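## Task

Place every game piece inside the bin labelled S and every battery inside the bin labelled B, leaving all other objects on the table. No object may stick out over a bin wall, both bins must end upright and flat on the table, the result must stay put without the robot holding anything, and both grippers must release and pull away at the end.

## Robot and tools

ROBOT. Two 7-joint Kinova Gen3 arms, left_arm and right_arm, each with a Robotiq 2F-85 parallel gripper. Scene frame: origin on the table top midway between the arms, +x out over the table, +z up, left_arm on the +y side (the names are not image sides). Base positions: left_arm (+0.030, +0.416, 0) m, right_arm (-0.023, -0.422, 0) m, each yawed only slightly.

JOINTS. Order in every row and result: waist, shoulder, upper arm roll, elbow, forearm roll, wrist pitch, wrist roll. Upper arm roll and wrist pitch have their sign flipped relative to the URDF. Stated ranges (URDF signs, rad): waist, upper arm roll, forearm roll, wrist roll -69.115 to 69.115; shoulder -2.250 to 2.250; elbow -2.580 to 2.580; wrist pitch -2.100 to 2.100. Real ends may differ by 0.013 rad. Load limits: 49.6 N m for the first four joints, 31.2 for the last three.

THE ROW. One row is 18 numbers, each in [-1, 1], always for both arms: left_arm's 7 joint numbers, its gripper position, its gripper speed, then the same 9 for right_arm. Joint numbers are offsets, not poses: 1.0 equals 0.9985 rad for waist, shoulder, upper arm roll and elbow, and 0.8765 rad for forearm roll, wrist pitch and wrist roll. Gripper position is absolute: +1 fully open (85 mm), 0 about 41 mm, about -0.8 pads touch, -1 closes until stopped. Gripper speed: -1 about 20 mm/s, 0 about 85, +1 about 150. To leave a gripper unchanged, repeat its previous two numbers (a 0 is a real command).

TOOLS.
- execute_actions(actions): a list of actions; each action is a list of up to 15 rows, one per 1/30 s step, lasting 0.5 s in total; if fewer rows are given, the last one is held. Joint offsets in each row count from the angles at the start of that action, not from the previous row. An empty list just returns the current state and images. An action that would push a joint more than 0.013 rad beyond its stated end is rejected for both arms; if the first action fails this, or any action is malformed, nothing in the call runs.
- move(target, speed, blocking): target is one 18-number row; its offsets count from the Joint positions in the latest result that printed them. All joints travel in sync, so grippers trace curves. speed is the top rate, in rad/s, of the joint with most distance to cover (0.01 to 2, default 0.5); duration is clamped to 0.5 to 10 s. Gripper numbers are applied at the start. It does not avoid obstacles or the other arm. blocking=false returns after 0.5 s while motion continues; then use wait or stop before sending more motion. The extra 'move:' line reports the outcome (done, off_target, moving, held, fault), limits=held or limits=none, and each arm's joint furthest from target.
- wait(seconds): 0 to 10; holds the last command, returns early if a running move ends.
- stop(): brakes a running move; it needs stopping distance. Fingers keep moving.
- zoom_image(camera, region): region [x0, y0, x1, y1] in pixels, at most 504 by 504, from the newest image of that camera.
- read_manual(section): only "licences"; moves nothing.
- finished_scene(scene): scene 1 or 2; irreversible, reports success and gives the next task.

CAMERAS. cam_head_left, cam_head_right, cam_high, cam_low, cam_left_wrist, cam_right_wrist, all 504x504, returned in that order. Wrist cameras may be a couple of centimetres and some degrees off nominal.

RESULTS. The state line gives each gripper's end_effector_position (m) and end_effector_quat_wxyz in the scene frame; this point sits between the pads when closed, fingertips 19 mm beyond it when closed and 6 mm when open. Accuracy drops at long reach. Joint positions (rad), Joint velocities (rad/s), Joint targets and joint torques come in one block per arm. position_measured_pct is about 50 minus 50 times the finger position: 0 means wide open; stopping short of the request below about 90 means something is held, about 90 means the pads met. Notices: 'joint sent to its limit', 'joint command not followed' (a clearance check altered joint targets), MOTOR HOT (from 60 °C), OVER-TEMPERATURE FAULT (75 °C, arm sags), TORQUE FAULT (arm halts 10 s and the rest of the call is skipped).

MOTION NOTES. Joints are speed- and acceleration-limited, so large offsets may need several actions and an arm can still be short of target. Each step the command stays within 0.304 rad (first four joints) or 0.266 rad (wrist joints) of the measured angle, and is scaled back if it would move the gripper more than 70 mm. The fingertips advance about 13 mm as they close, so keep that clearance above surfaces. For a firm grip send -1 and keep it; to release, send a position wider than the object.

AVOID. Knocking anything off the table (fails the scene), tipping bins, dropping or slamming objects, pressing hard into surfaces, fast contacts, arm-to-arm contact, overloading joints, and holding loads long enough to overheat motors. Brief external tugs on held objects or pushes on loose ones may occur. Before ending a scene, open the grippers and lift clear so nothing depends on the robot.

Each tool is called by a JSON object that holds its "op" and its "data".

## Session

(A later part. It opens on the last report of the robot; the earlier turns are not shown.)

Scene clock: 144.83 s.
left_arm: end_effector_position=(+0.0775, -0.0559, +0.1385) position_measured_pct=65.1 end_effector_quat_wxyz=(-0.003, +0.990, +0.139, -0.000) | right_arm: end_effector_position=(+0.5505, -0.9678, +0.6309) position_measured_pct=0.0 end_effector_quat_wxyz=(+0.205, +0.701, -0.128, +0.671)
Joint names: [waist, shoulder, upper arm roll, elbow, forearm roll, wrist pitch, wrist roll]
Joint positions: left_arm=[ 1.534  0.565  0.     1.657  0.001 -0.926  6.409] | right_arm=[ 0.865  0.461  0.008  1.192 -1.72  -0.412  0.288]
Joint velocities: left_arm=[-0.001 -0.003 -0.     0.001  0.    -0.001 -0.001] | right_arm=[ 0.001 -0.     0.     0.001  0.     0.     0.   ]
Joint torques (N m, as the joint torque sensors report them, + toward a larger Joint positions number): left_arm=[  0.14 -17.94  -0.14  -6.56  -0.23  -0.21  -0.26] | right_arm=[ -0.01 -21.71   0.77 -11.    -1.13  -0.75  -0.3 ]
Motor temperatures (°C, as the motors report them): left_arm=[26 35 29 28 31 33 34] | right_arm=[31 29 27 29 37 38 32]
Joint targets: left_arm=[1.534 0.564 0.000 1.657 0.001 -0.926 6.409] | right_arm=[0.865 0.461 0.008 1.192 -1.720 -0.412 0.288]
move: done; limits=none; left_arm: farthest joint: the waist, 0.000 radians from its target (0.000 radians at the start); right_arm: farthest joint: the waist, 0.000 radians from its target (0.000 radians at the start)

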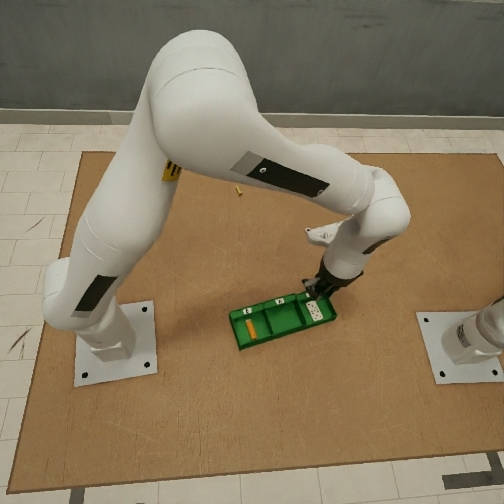

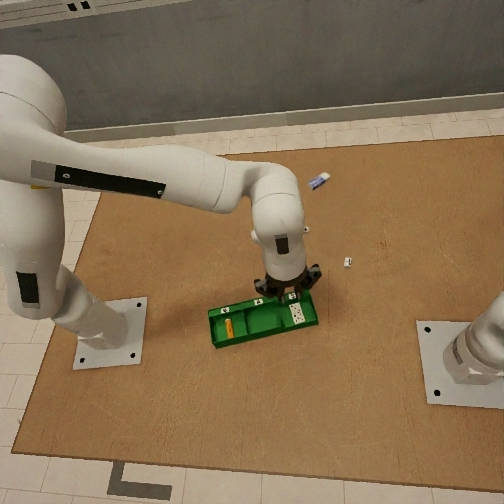

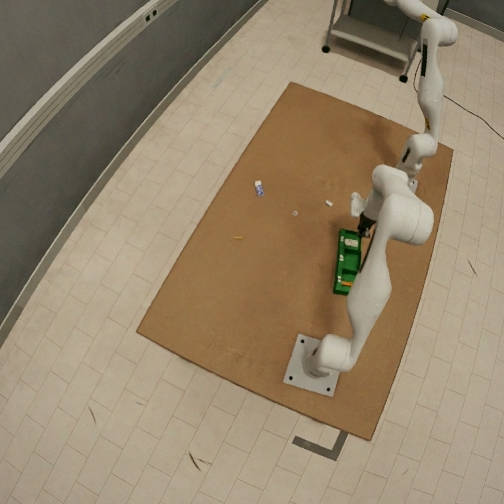

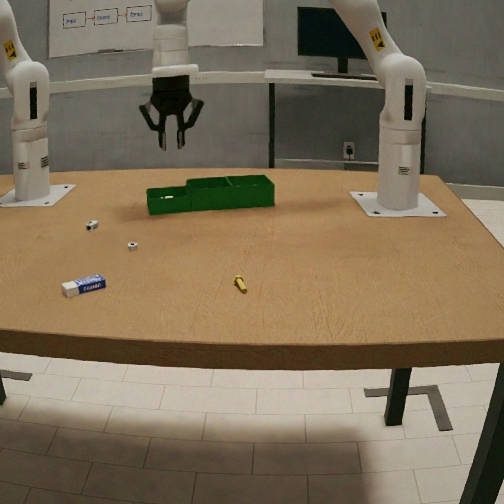

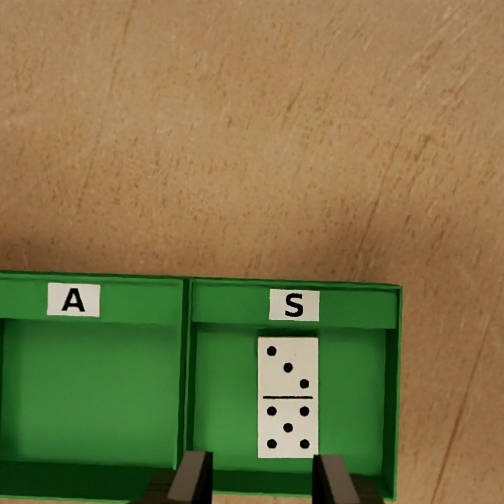

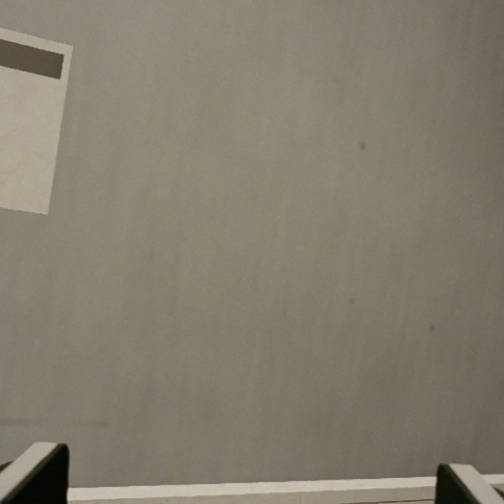

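In. Move clear.

{"op": "move", "data": {"target": [-0.9,-0.3,0,0,0,0,0,-0.3,0,0,0,0,0,0,0,0,1,0], "speed": 1.0}}

{"op": "finished_scene", "data": {"scene": 2}}

Scene clock: 152.07 s.
left_arm: end_effector_position=(+0.4479, +0.1481, +0.2847) position_measured_pct=65.1 end_effector_quat_wxyz=(+0.131, +0.823, +0.549, +0.065) | right_arm: end_effector_position=(+0.5505, -0.9678, +0.6309) position_measured_pct=0.0 end_effector_quat_wxyz=(+0.205, +0.701, -0.128, +0.671)
Joint names: [waist, shoulder, upper arm roll, elbow, forearm roll, wrist pitch, wrist roll]
Joint positions: left_arm=[ 0.636  0.265  0.     1.657  0.001 -0.926  6.409] | right_arm=[ 0.865  0.461  0.008  1.192 -1.72  -0.412  0.288]
Joint velocities: left_arm=[-0.002 -0.002  0.001 -0.     0.001  0.     0.001] | right_arm=[-0.     0.001 -0.    -0.    -0.002  0.001  0.   ]
Joint torques (N m, as the joint torque sensors report them, + toward a larger Joint positions number): left_arm=[ -0.02 -14.8   -0.07  -8.71  -0.2    0.7   -0.33] | right_arm=[ -0.02 -21.81   0.67 -10.98  -1.26  -0.69  -0.45]
Motor temperatures (°C, as the motors report them): left_arm=[26 35 29 28 31 33 34] | right_arm=[31 29 27 29 37 38 32]
Joint targets: left_arm=[0.635 0.265 0.000 1.657 0.001 -0.926 6.409] | right_arm=[0.865 0.461 0.008 1.192 -1.720 -0.412 0.288]
move: done; limits=none; left_arm: farthest joint: the waist, 0.000 radians from its target (0.899 radians at the start); right_arm: farthest joint: the waist, 0.000 radians from its target (0.000 radians at the start)

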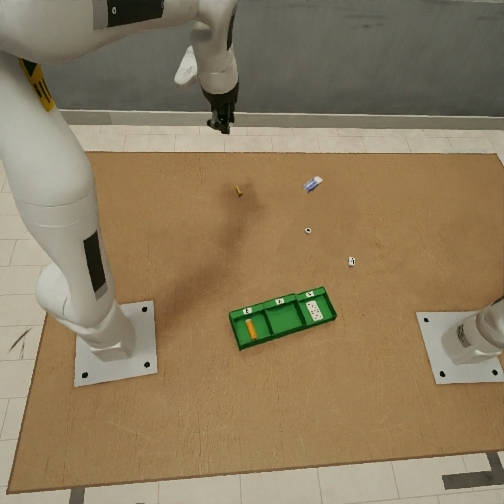

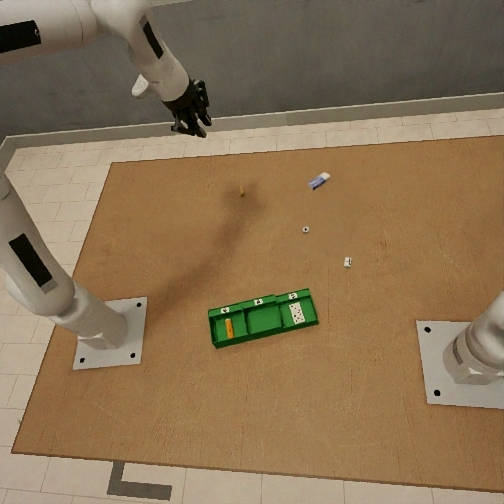

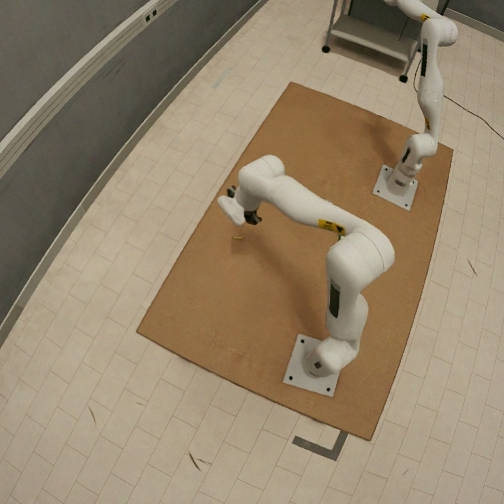

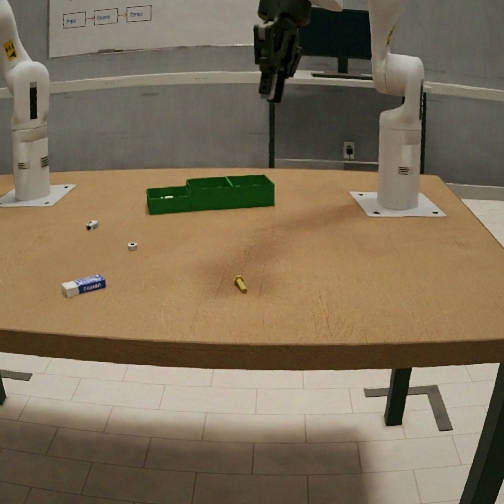

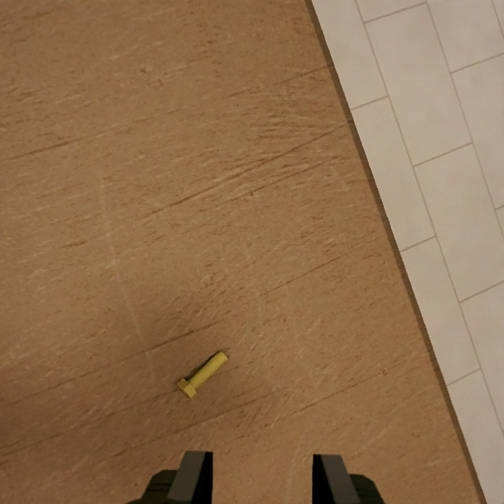

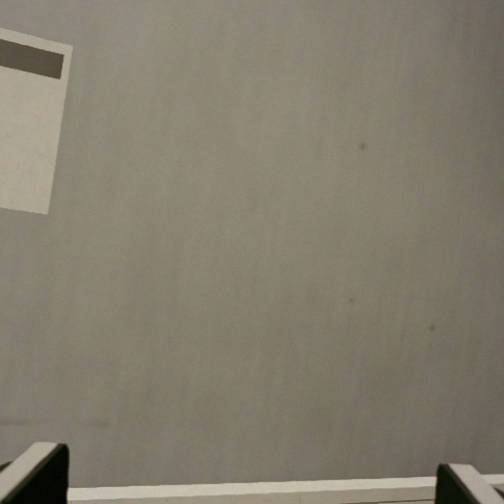

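The scene is finished: the task was done.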